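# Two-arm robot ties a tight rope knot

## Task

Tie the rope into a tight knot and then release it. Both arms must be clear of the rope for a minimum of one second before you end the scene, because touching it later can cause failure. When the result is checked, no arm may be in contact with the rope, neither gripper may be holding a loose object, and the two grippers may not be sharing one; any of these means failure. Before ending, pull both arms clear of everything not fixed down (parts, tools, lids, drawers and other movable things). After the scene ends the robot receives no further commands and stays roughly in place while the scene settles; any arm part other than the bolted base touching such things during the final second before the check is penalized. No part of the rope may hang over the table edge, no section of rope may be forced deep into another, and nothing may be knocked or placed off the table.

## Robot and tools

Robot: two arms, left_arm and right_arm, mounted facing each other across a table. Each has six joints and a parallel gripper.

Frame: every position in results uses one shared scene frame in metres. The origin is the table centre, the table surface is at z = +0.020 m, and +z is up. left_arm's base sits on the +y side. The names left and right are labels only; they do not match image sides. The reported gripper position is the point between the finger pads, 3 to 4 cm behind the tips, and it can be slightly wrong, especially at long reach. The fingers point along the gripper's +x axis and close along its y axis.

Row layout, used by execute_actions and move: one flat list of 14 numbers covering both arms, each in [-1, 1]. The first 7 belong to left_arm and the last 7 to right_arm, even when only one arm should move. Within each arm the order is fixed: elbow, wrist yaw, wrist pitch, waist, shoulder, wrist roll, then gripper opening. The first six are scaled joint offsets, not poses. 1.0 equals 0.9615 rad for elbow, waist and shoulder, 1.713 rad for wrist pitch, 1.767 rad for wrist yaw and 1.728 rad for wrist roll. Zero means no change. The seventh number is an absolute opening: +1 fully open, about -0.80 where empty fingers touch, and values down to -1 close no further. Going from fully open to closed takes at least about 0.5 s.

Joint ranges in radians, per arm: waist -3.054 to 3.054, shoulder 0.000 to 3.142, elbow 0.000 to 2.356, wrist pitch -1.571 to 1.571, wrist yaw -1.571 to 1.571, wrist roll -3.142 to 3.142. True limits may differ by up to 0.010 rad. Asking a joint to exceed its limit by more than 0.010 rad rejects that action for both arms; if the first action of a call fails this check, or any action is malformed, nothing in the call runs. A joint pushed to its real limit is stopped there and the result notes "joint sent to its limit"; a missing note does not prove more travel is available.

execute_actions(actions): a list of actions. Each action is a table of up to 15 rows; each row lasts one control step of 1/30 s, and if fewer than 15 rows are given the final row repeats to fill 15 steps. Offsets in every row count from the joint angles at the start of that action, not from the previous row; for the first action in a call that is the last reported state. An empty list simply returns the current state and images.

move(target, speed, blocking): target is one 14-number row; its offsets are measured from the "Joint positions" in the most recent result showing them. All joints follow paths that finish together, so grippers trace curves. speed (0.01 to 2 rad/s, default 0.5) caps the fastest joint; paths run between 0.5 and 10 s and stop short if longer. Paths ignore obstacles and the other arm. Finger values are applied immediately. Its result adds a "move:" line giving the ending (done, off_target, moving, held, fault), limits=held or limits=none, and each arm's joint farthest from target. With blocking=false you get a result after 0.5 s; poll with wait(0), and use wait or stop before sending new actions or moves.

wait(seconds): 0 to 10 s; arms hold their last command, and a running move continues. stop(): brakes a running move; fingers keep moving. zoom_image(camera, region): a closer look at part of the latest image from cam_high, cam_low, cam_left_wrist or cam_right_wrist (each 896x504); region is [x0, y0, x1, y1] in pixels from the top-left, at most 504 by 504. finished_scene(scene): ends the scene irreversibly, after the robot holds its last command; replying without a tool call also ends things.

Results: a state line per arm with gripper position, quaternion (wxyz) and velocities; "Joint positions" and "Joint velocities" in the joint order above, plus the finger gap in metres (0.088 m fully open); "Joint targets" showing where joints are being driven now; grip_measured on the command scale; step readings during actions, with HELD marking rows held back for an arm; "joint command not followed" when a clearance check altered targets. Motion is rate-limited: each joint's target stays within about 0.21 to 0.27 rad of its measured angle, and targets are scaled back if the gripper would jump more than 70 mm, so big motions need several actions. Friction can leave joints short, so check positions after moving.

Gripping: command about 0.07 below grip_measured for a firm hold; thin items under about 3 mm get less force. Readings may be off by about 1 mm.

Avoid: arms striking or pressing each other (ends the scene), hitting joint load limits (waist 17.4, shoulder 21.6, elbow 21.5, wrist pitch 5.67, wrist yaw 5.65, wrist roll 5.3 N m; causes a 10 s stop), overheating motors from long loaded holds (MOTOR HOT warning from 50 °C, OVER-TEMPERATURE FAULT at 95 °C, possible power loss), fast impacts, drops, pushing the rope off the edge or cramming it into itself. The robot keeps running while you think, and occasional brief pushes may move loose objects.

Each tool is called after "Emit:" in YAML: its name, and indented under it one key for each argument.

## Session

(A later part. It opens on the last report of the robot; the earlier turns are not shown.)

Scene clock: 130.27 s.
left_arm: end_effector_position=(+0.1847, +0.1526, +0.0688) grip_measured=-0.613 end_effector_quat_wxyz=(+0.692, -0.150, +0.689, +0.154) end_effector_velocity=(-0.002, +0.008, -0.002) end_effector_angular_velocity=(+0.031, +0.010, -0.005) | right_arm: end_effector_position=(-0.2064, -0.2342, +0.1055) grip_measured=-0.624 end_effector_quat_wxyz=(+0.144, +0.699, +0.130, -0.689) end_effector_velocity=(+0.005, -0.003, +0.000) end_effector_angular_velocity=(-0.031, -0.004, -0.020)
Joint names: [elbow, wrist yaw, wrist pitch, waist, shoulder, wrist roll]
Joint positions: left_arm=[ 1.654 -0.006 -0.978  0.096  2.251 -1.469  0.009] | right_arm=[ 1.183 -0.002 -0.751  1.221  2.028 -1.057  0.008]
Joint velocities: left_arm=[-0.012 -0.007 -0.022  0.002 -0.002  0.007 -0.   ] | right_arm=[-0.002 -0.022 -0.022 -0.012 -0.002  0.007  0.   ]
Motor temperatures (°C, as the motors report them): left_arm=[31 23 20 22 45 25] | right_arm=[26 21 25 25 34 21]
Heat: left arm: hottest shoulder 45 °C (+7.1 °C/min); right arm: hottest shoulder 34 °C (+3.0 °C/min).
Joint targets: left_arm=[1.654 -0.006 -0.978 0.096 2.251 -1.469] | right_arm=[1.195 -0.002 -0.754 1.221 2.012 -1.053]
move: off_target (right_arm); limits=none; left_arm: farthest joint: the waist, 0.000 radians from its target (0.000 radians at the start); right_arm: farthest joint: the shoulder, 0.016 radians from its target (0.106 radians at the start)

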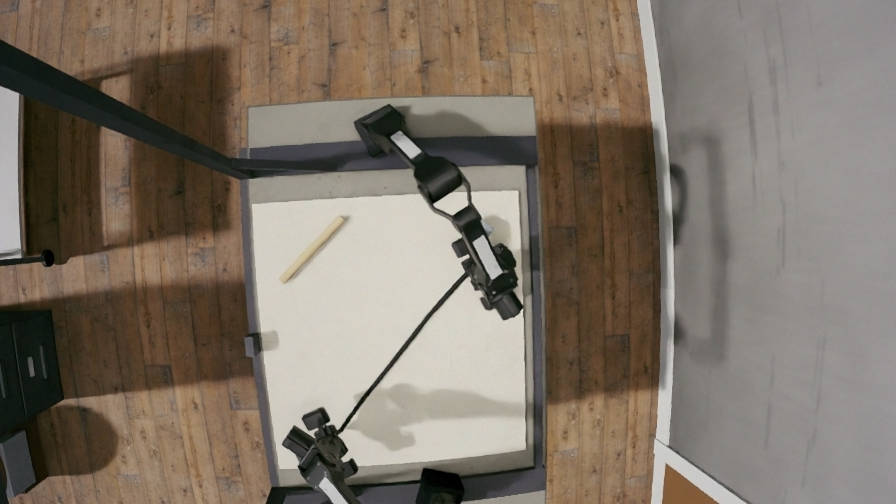

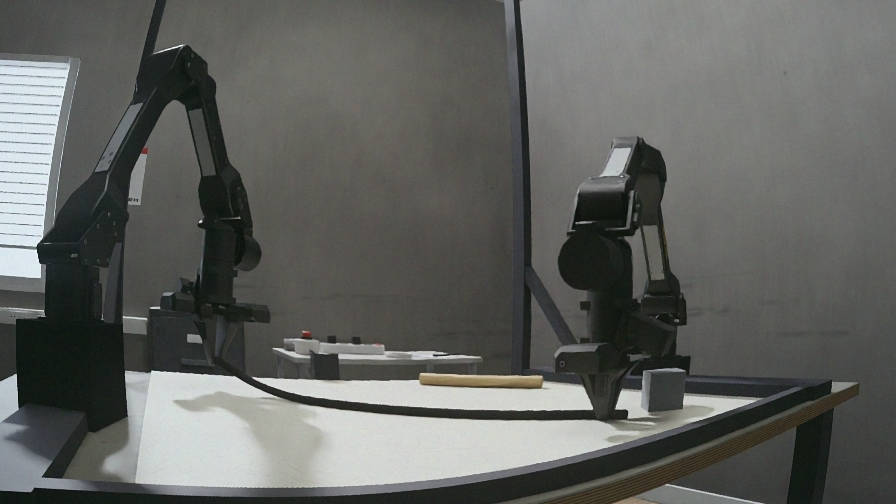

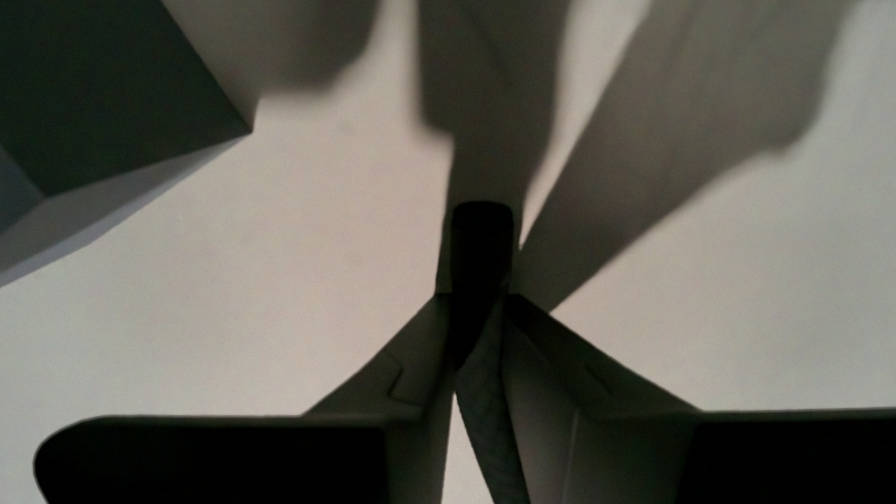

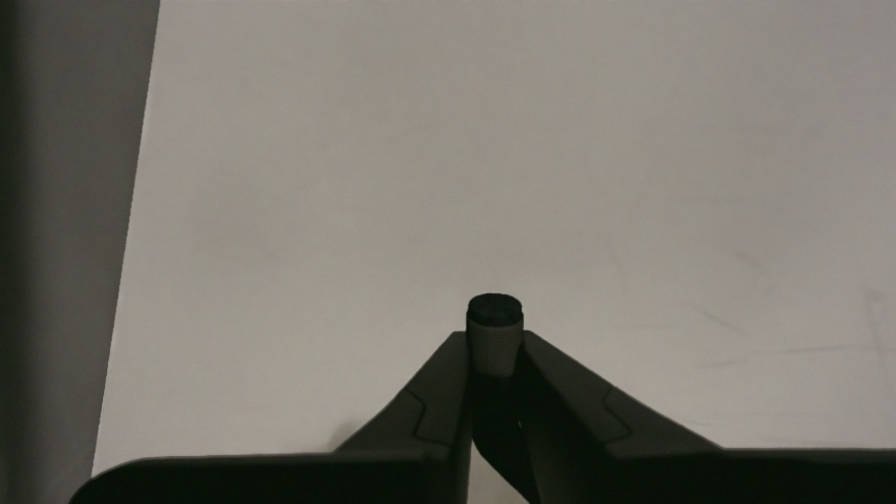

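Emit:
move:
  target: [0,0,0,0,0,0,-0.68, 0.418,0,-0.082,-0.333,0.245,0.65,-0.68]
  speed: 0.4

Scene clock: 138.20 s.
left_arm: end_effector_position=(+0.1847, +0.1526, +0.0688) grip_measured=-0.613 end_effector_quat_wxyz=(+0.692, -0.150, +0.689, +0.154) end_effector_velocity=(+0.003, +0.000, +0.000) end_effector_angular_velocity=(+0.005, -0.023, +0.019) | right_arm: end_effector_position=(-0.1696, -0.0981, +0.1089) grip_measured=-0.624 end_effector_quat_wxyz=(+0.353, -0.612, +0.355, +0.613) end_effector_velocity=(+0.003, -0.001, +0.000) end_effector_angular_velocity=(-0.002, -0.010, -0.039)
Joint names: [elbow, wrist yaw, wrist pitch, waist, shoulder, wrist roll]
Joint positions: left_arm=[ 1.654 -0.006 -0.978  0.096  2.251 -1.469  0.009] | right_arm=[ 1.573 -0.002 -0.889  0.903  2.254  0.063  0.008]
Joint velocities: left_arm=[-0.002 -0.022  0.007 -0.002 -0.002 -0.022 -0.   ] | right_arm=[-0.002  0.007 -0.007 -0.002 -0.002  0.037 -0.   ]
Motor temperatures (°C, as the motors report them): left_arm=[31 23 20 22 46 25] | right_arm=[27 21 25 25 35 21]
Heat: left arm: hottest shoulder 46 °C (+8.1 °C/min); right arm: hottest shoulder 35 °C (+4.1 °C/min).
Joint targets: left_arm=[1.654 -0.006 -0.978 0.096 2.251 -1.469] | right_arm=[1.585 -0.002 -0.892 0.900 2.263 0.067]
move: off_target (right_arm); limits=none; left_arm: farthest joint: the waist, 0.000 radians from its target (0.000 radians at the start); right_arm: farthest joint: the elbow, 0.012 radians from its target (0.401 radians at the start)

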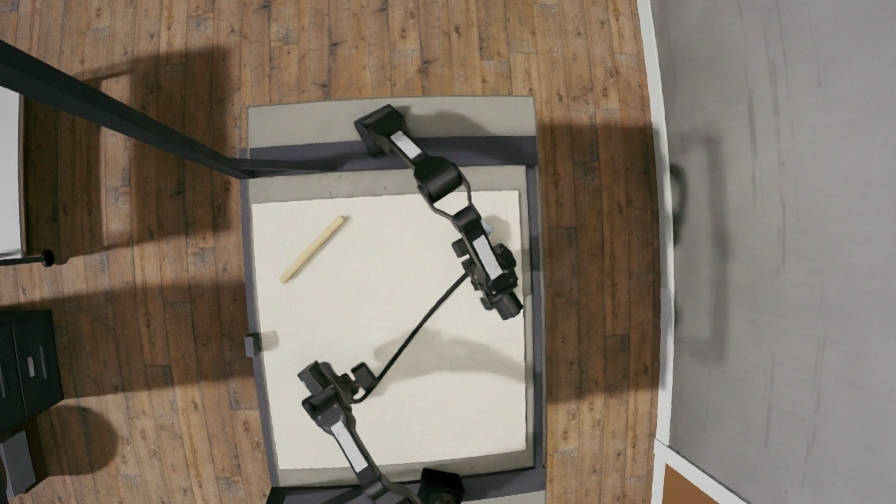

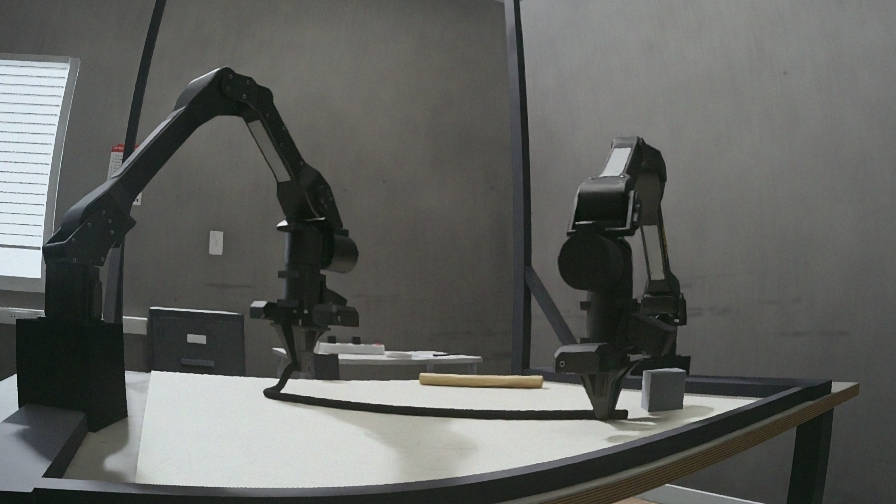

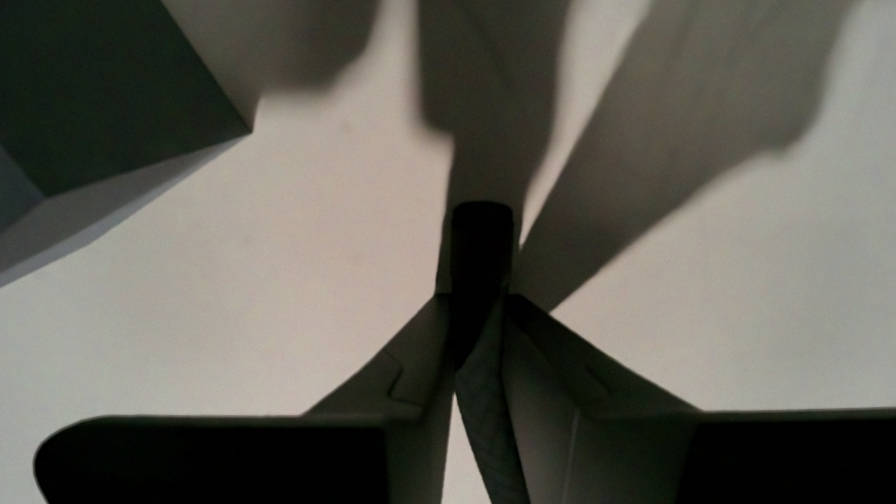

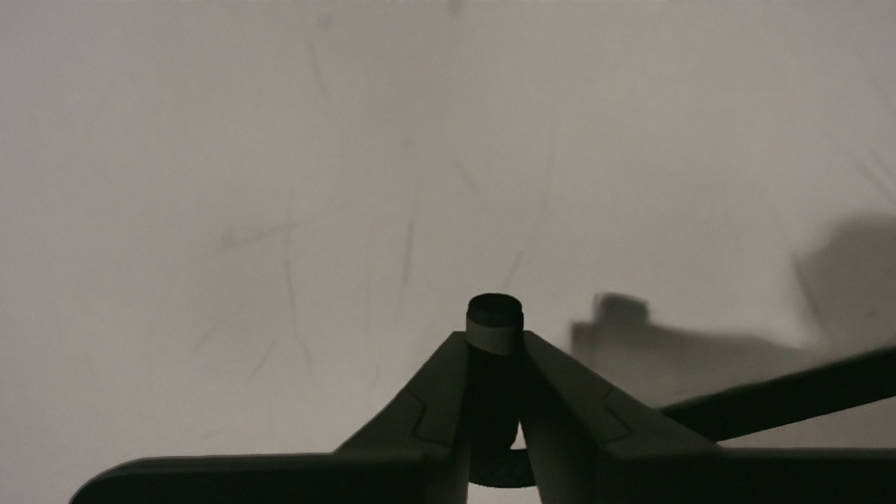

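Emit:
move:
  target: [0,0,0,0,0,0,-0.68, 0.35,0,-0.138,-0.334,0.104,0.422,-0.68]
  speed: 0.4

Emit:
zoom_image:
  camera: "cam_high"
  region: [300,240,520,460]

Scene clock: 146.47 s.
left_arm: end_effector_position=(+0.1847, +0.1526, +0.0688) grip_measured=-0.613 end_effector_quat_wxyz=(+0.692, -0.150, +0.689, +0.154) end_effector_velocity=(-0.005, +0.003, +0.000) end_effector_angular_velocity=(+0.015, +0.018, -0.010) | right_arm: end_effector_position=(-0.0589, -0.0085, +0.1486) grip_measured=-0.624 end_effector_quat_wxyz=(+0.612, -0.354, +0.613, +0.354) end_effector_velocity=(-0.001, +0.002, +0.002) end_effector_angular_velocity=(+0.010, +0.010, -0.010)
Joint names: [elbow, wrist yaw, wrist pitch, waist, shoulder, wrist roll]
Joint positions: left_arm=[ 1.654 -0.006 -0.978  0.096  2.251 -1.469  0.009] | right_arm=[ 1.896 -0.002 -1.123  0.583  2.344  0.789  0.008]
Joint velocities: left_arm=[-0.002  0.007 -0.022 -0.002 -0.002  0.007 -0.   ] | right_arm=[ 0.002 -0.007  0.007 -0.002 -0.002  0.007 -0.   ]
Motor temperatures (°C, as the motors report them): left_arm=[31 23 20 22 47 25] | right_arm=[27 21 25 25 36 21]
Heat: left arm: hottest shoulder 47 °C (+9.1 °C/min); right arm: hottest shoulder 36 °C (+5.0 °C/min).
Joint targets: left_arm=[1.654 -0.006 -0.978 0.096 2.251 -1.469] | right_arm=[1.909 -0.002 -1.125 0.582 2.354 0.792]
move: off_target (right_arm); limits=none; left_arm: farthest joint: the waist, 0.000 radians from its target (0.000 radians at the start); right_arm: farthest joint: the elbow, 0.014 radians from its target (0.337 radians at the start)

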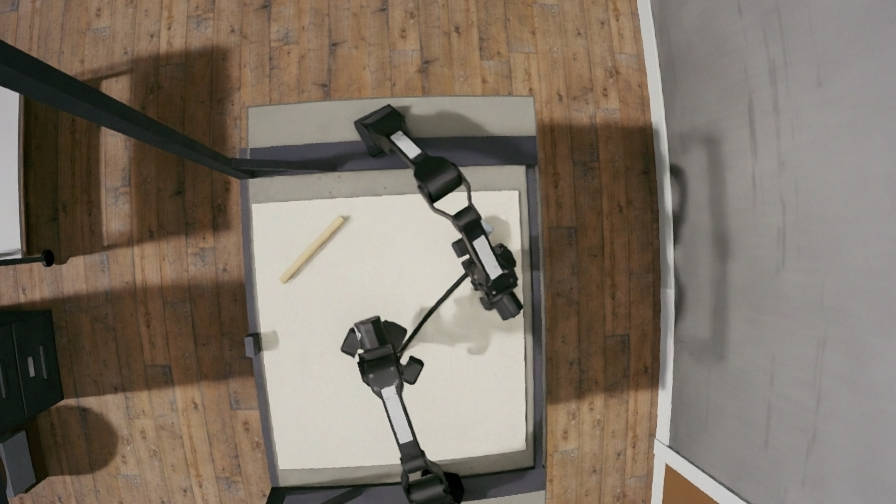

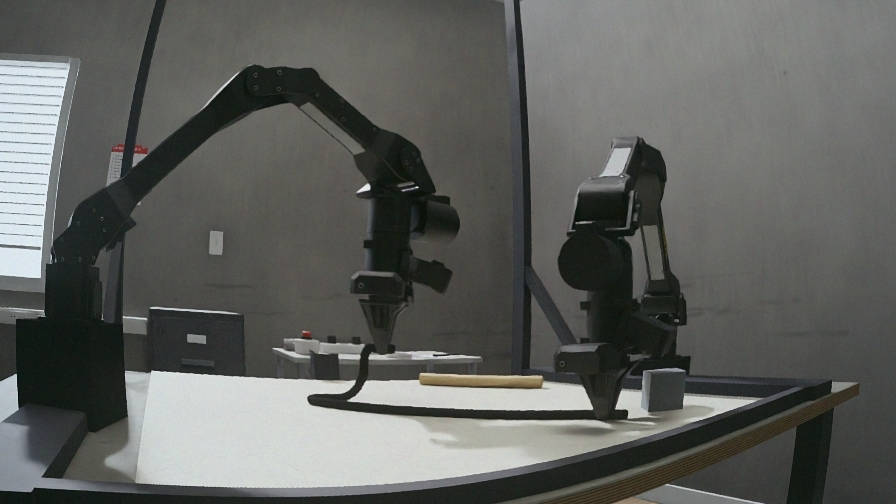

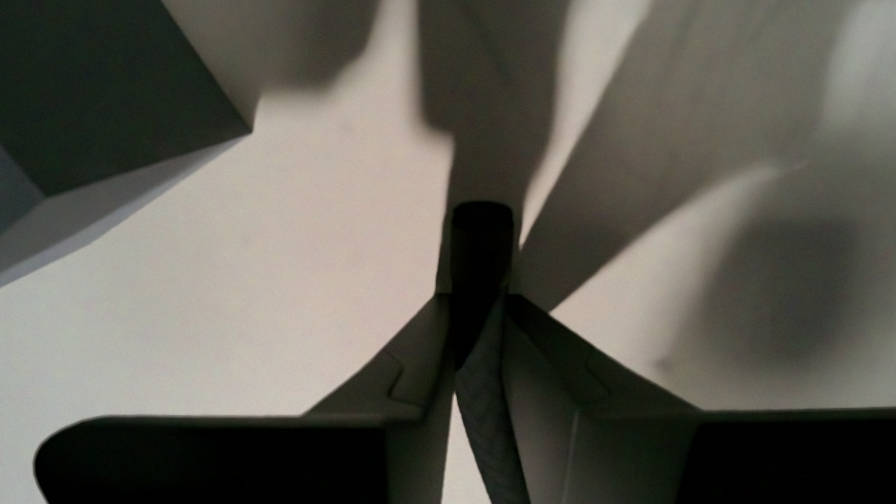

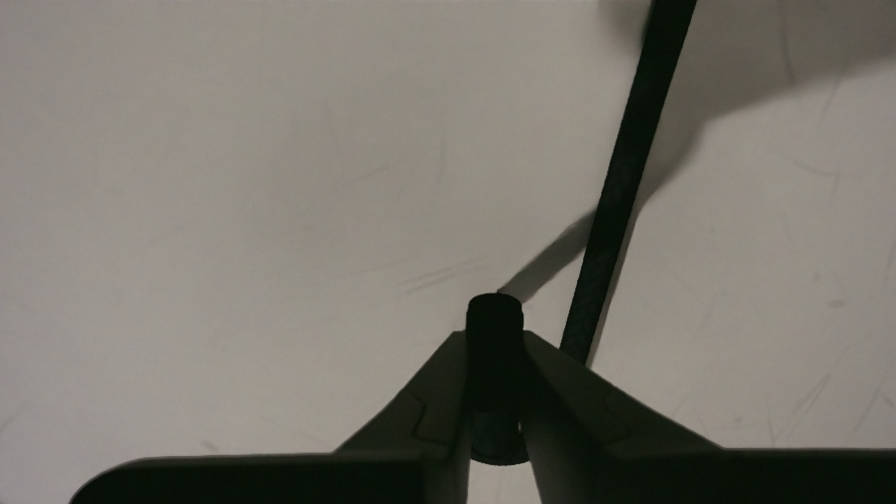

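Region (300, 240, 520, 460) of cam_high's 896x504 image, scaled by 2.291, with more detail than that image has.

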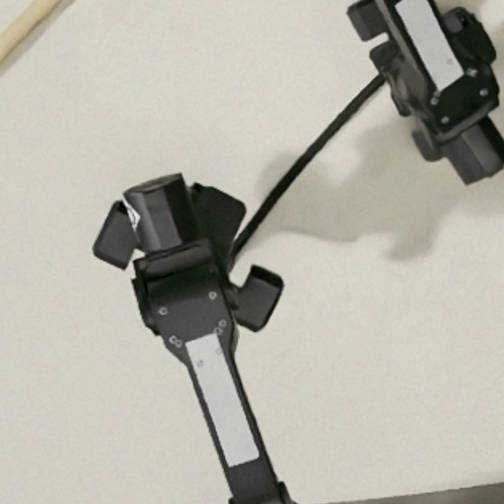

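Emit:
move:
  target: [0,0,0,0,0,0,-0.68, -0.23,0,0.27,-0.094,-0.216,0.457,-0.68]
  speed: 0.4

Emit:
zoom_image:
  camera: "cam_low"
  region: [250,250,700,450]

Scene clock: 164.33 s.
left_arm: end_effector_position=(+0.1847, +0.1526, +0.0688) grip_measured=-0.613 end_effector_quat_wxyz=(+0.692, -0.150, +0.689, +0.154) end_effector_velocity=(-0.005, +0.005, -0.001) end_effector_angular_velocity=(+0.027, +0.007, +0.015) | right_arm: end_effector_position=(-0.0295, +0.0514, +0.1940) grip_measured=-0.624 end_effector_quat_wxyz=(+0.673, +0.091, +0.702, +0.212) end_effector_velocity=(+0.003, -0.004, +0.001) end_effector_angular_velocity=(-0.015, -0.013, +0.001)
Joint names: [elbow, wrist yaw, wrist pitch, waist, shoulder, wrist roll]
Joint positions: left_arm=[ 1.654 -0.006 -0.978  0.096  2.251 -1.469  0.009] | right_arm=[ 1.684 -0.002 -0.664  0.495  2.156  1.575  0.008]
Joint velocities: left_arm=[-0.007 -0.007 -0.022 -0.007 -0.002 -0.022 -0.   ] | right_arm=[-0.002  0.007 -0.022 -0.002 -0.007 -0.007 -0.   ]
Motor temperatures (°C, as the motors report them): left_arm=[31 23 20 22 49 25] | right_arm=[28 21 24 25 38 21]
Heat: left arm: hottest shoulder 49 °C (+9.1 °C/min); right arm: hottest shoulder 38 °C (+6.1 °C/min).
Joint targets: left_arm=[1.654 -0.006 -0.978 0.096 2.251 -1.469] | right_arm=[1.675 -0.002 -0.660 0.493 2.137 1.578]
move: off_target (right_arm); limits=none; left_arm: farthest joint: the waist, 0.000 radians from its target (0.000 radians at the start); right_arm: farthest joint: the shoulder, 0.020 radians from its target (0.208 radians at the start)

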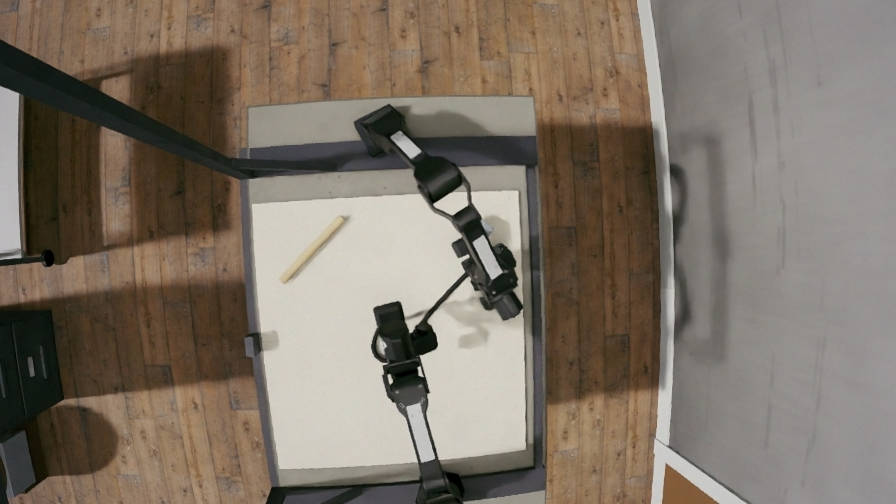

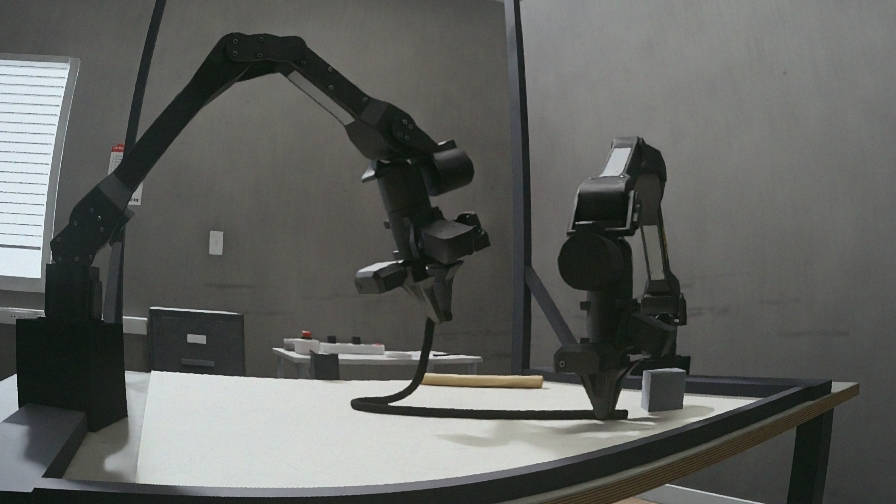

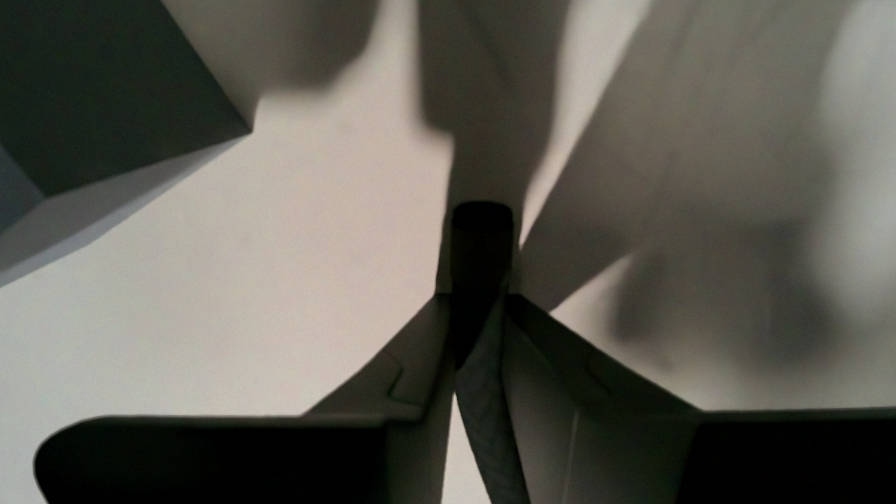

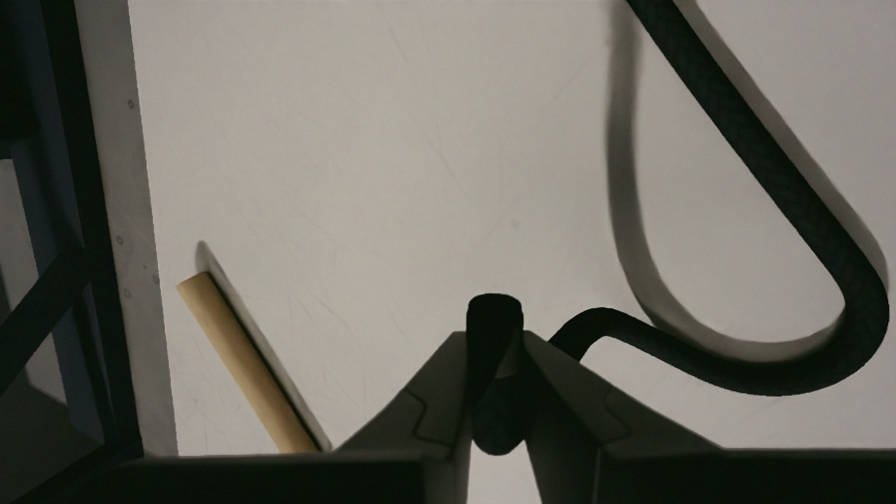

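Region (250, 250, 700, 450) of cam_low's 896x504 image, scaled by 1.120, with more detail than that image has.

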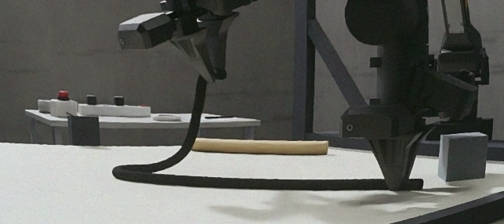

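Emit:
move:
  target: [0,0,0,0,0,0,-0.68, -0.221,0,0.052,-0.189,-0.041,0.298,-0.68]
  speed: 0.3

Emit:
zoom_image:
  camera: "cam_high"
  region: [300,240,520,460]

Scene clock: 175.77 s.
left_arm: end_effector_position=(+0.1847, +0.1526, +0.0688) grip_measured=-0.613 end_effector_quat_wxyz=(+0.692, -0.150, +0.689, +0.154) end_effector_velocity=(-0.005, +0.004, -0.002) end_effector_angular_velocity=(+0.027, +0.007, -0.015) | right_arm: end_effector_position=(+0.0602, +0.0203, +0.1451) grip_measured=-0.624 end_effector_quat_wxyz=(+0.643, +0.292, +0.705, -0.064) end_effector_velocity=(+0.000, -0.002, -0.000) end_effector_angular_velocity=(-0.007, +0.005, +0.007)
Joint names: [elbow, wrist yaw, wrist pitch, waist, shoulder, wrist roll]
Joint positions: left_arm=[ 1.654 -0.006 -0.978  0.096  2.251 -1.469  0.009] | right_arm=[ 1.479 -0.002 -0.579  0.316  2.136  2.086  0.008]
Joint velocities: left_arm=[-0.002 -0.007 -0.022 -0.007  0.002  0.007 -0.   ] | right_arm=[-0.002 -0.007 -0.007 -0.002 -0.002 -0.007 -0.   ]
Motor temperatures (°C, as the motors report them): left_arm=[31 23 20 22 49 25] | right_arm=[28 21 25 25 41 21]
Heat: left arm: hottest shoulder 49 °C (+7.0 °C/min); right arm: hottest shoulder 41 °C (+8.0 °C/min).
Joint targets: left_arm=[1.654 -0.006 -0.978 0.096 2.251 -1.469] | right_arm=[1.471 -0.002 -0.575 0.314 2.117 2.090]
move: off_target (right_arm); limits=none; left_arm: farthest joint: the waist, 0.000 radians from its target (0.000 radians at the start); right_arm: farthest joint: the shoulder, 0.019 radians from its target (0.040 radians at the start)

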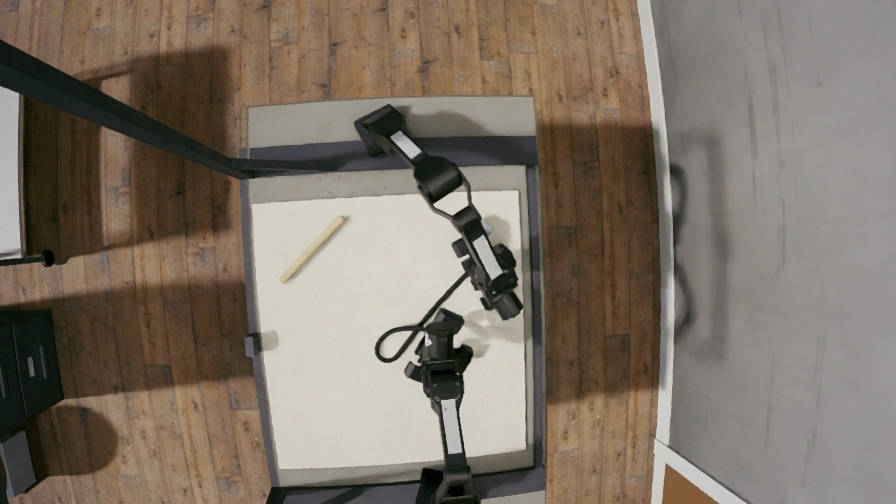

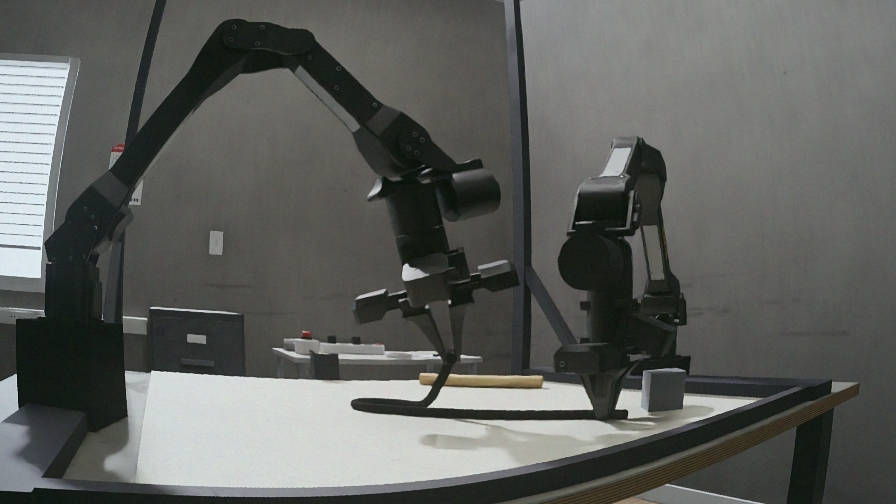

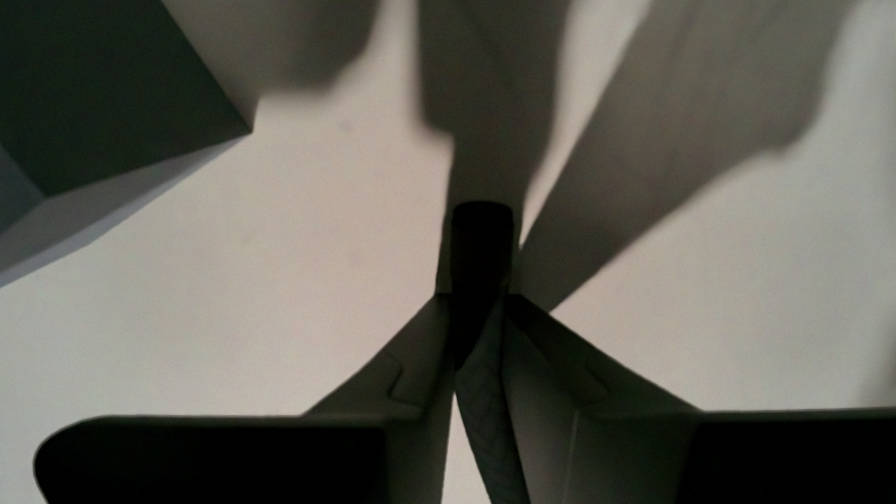

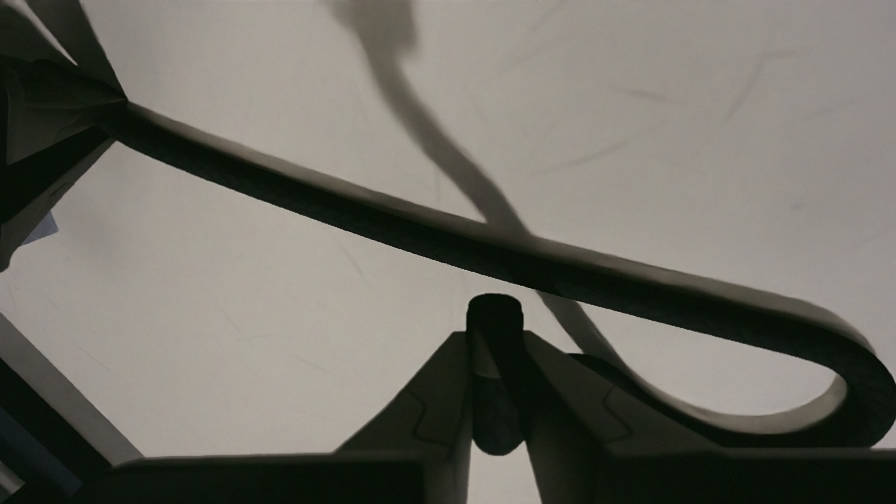

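Region (300, 240, 520, 460) of cam_high's 896x504 image, scaled by 2.291, with more detail than that image has.

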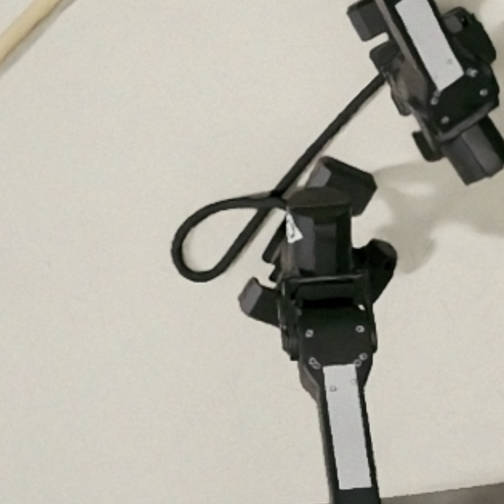

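Emit:
execute_actions:
  actions: []

Scene clock: 189.77 s.
left_arm: end_effector_position=(+0.1847, +0.1526, +0.0688) grip_measured=-0.613 end_effector_quat_wxyz=(+0.692, -0.150, +0.689, +0.154) end_effector_velocity=(-0.001, -0.002, +0.002) end_effector_angular_velocity=(-0.014, -0.000, +0.020) | right_arm: end_effector_position=(+0.0602, +0.0204, +0.1451) grip_measured=-0.624 end_effector_quat_wxyz=(+0.643, +0.292, +0.705, -0.064) end_effector_velocity=(-0.002, -0.002, -0.000) end_effector_angular_velocity=(-0.007, +0.005, +0.012)
Joint names: [elbow, wrist yaw, wrist pitch, waist, shoulder, wrist roll]
Joint positions: left_arm=[ 1.654 -0.006 -0.978  0.096  2.251 -1.469  0.009] | right_arm=[ 1.479 -0.002 -0.578  0.316  2.136  2.086  0.008]
Joint velocities: left_arm=[-0.002  0.007  0.007 -0.002 -0.007 -0.022 -0.   ] | right_arm=[-0.002 -0.007 -0.007  0.002 -0.002 -0.007 -0.   ]
Motor temperatures (°C, as the motors report them): left_arm=[31 23 20 22 50 25] | right_arm=[28 21 25 25 43 21]
Heat: left arm: hottest shoulder 50 °C (+5.1 °C/min); right arm: hottest shoulder 43 °C (+9.1 °C/min). Fold the left arm in close to its base before you think long.
Joint targets: left_arm=[1.654 -0.006 -0.978 0.096 2.251 -1.469] | right_arm=[1.471 -0.002 -0.575 0.314 2.117 2.090]
MOTOR HOT: a motor of the left arm reached 50 °C. Now the hottest motor of the left arm, the shoulder, reports 50 °C. The temperature limit of the motors' drives, at which the controller stops that arm, is 95 °C. To cool a motor, set the load down, stop pushing, or move to a pose that needs little force.

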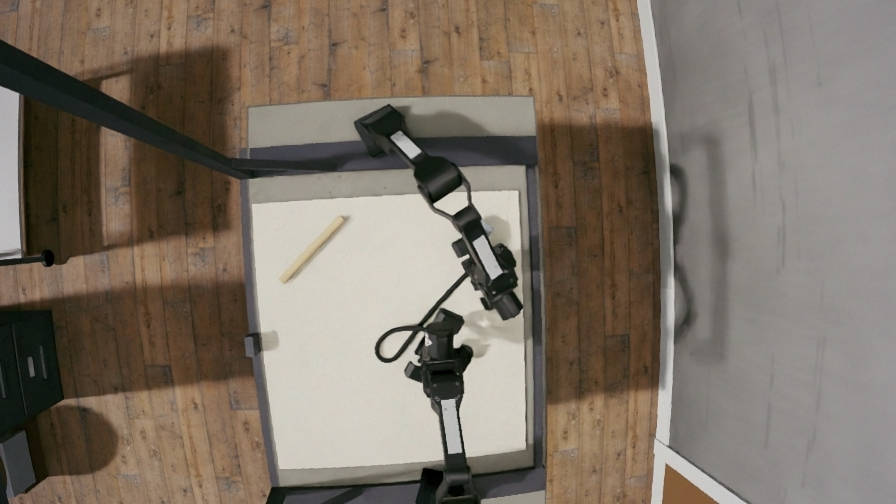

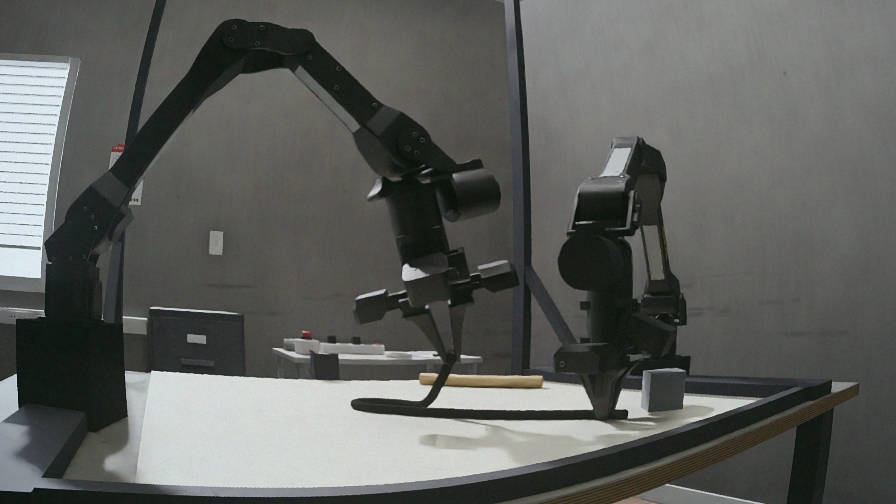

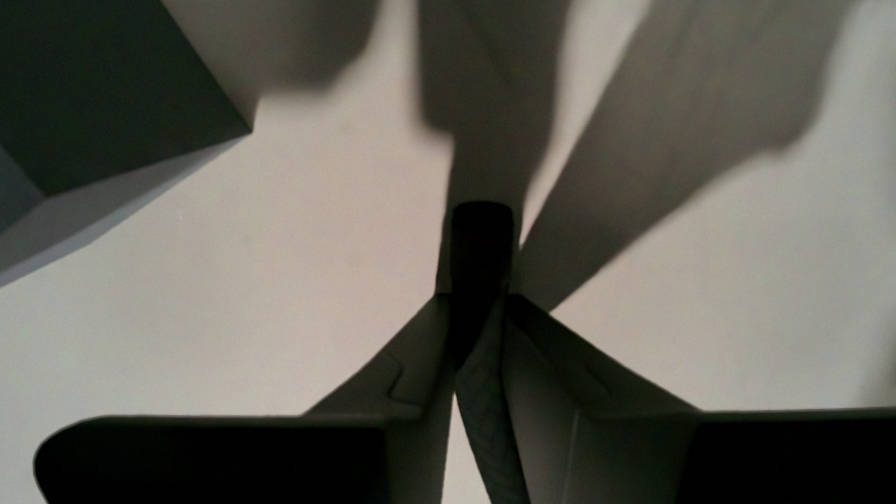

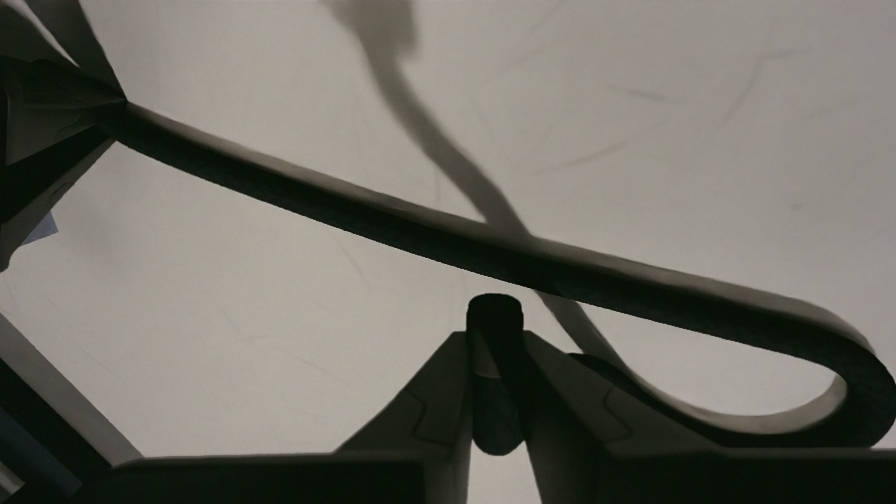

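Emit:
move:
  target: [0,0,0,0,0,0,-0.68, 0.03,0,-0.043,-0.094,0.105,0.255,-0.68]
  speed: 0.4

Scene clock: 205.53 s.
left_arm: end_effector_position=(+0.1847, +0.1526, +0.0688) grip_measured=-0.613 end_effector_quat_wxyz=(+0.692, -0.150, +0.689, +0.154) end_effector_velocity=(-0.003, +0.001, +0.000) end_effector_angular_velocity=(+0.003, +0.010, +0.005) | right_arm: end_effector_position=(+0.0989, -0.0008, +0.1057) grip_measured=-0.624 end_effector_quat_wxyz=(+0.582, +0.411, +0.639, -0.290) end_effector_velocity=(-0.003, -0.006, -0.003) end_effector_angular_velocity=(-0.026, +0.008, +0.011)
Joint names: [elbow, wrist yaw, wrist pitch, waist, shoulder, wrist roll]
Joint positions: left_arm=[ 1.654 -0.006 -0.978  0.096  2.251 -1.469  0.009] | right_arm=[ 1.496 -0.002 -0.65   0.229  2.228  2.524  0.008]
Joint velocities: left_arm=[-0.002  0.007 -0.007 -0.002 -0.002 -0.007 -0.   ] | right_arm=[-0.002 -0.007 -0.022  0.002  0.002 -0.007 -0.   ]
Motor temperatures (°C, as the motors report them): left_arm=[31 23 20 22 51 25] | right_arm=[28 21 25 25 44 21]
Heat: left arm: hottest shoulder 51 °C (+4.0 °C/min); right arm: hottest shoulder 44 °C (+8.1 °C/min). Fold the left arm in close to its base before you think long.
Joint targets: left_arm=[1.654 -0.006 -0.978 0.096 2.251 -1.469] | right_arm=[1.508 -0.002 -0.652 0.226 2.237 2.527]
MOTOR HOT: still on. Now the hottest motor of the left arm, the shoulder, reports 51 °C; a drive's own limit is 95 °C.
move: off_target (right_arm); limits=none; left_arm: farthest joint: the waist, 0.000 radians from its target (0.000 radians at the start); right_arm: farthest joint: the elbow, 0.012 radians from its target (0.028 radians at the start)

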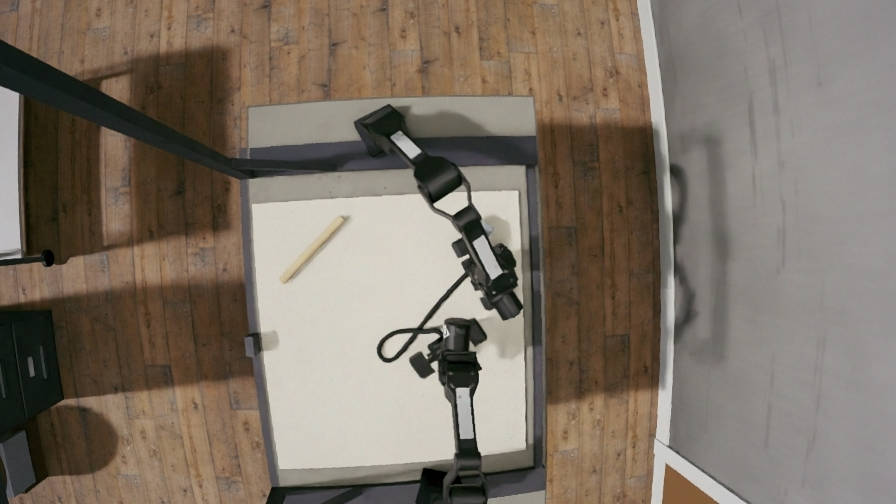

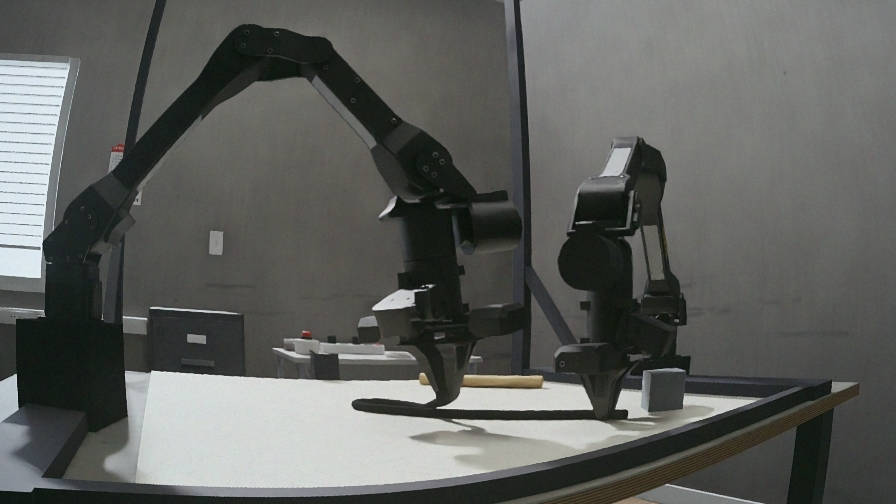

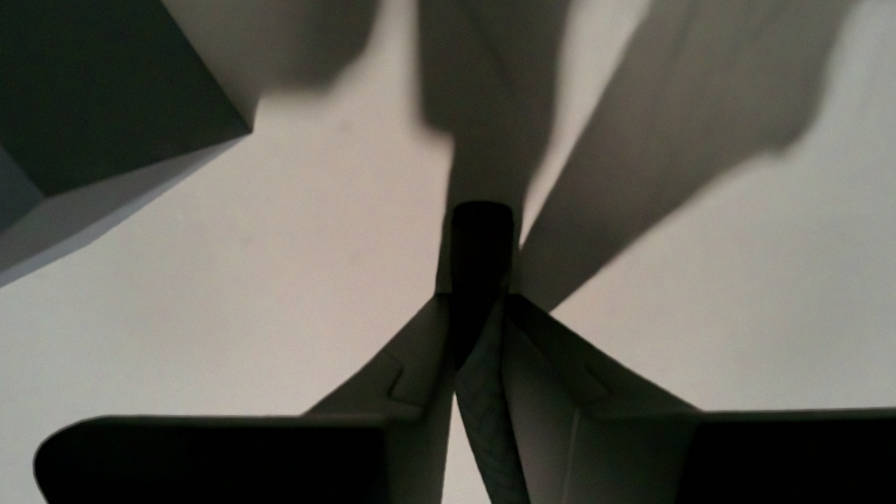

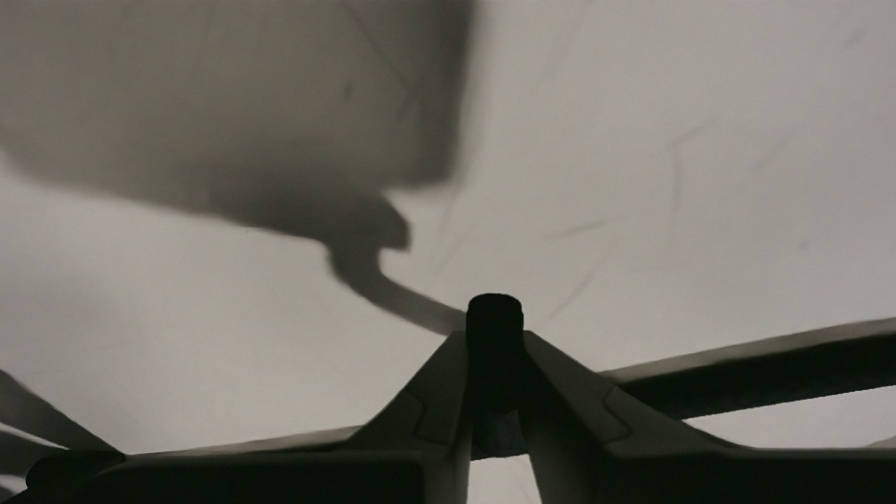

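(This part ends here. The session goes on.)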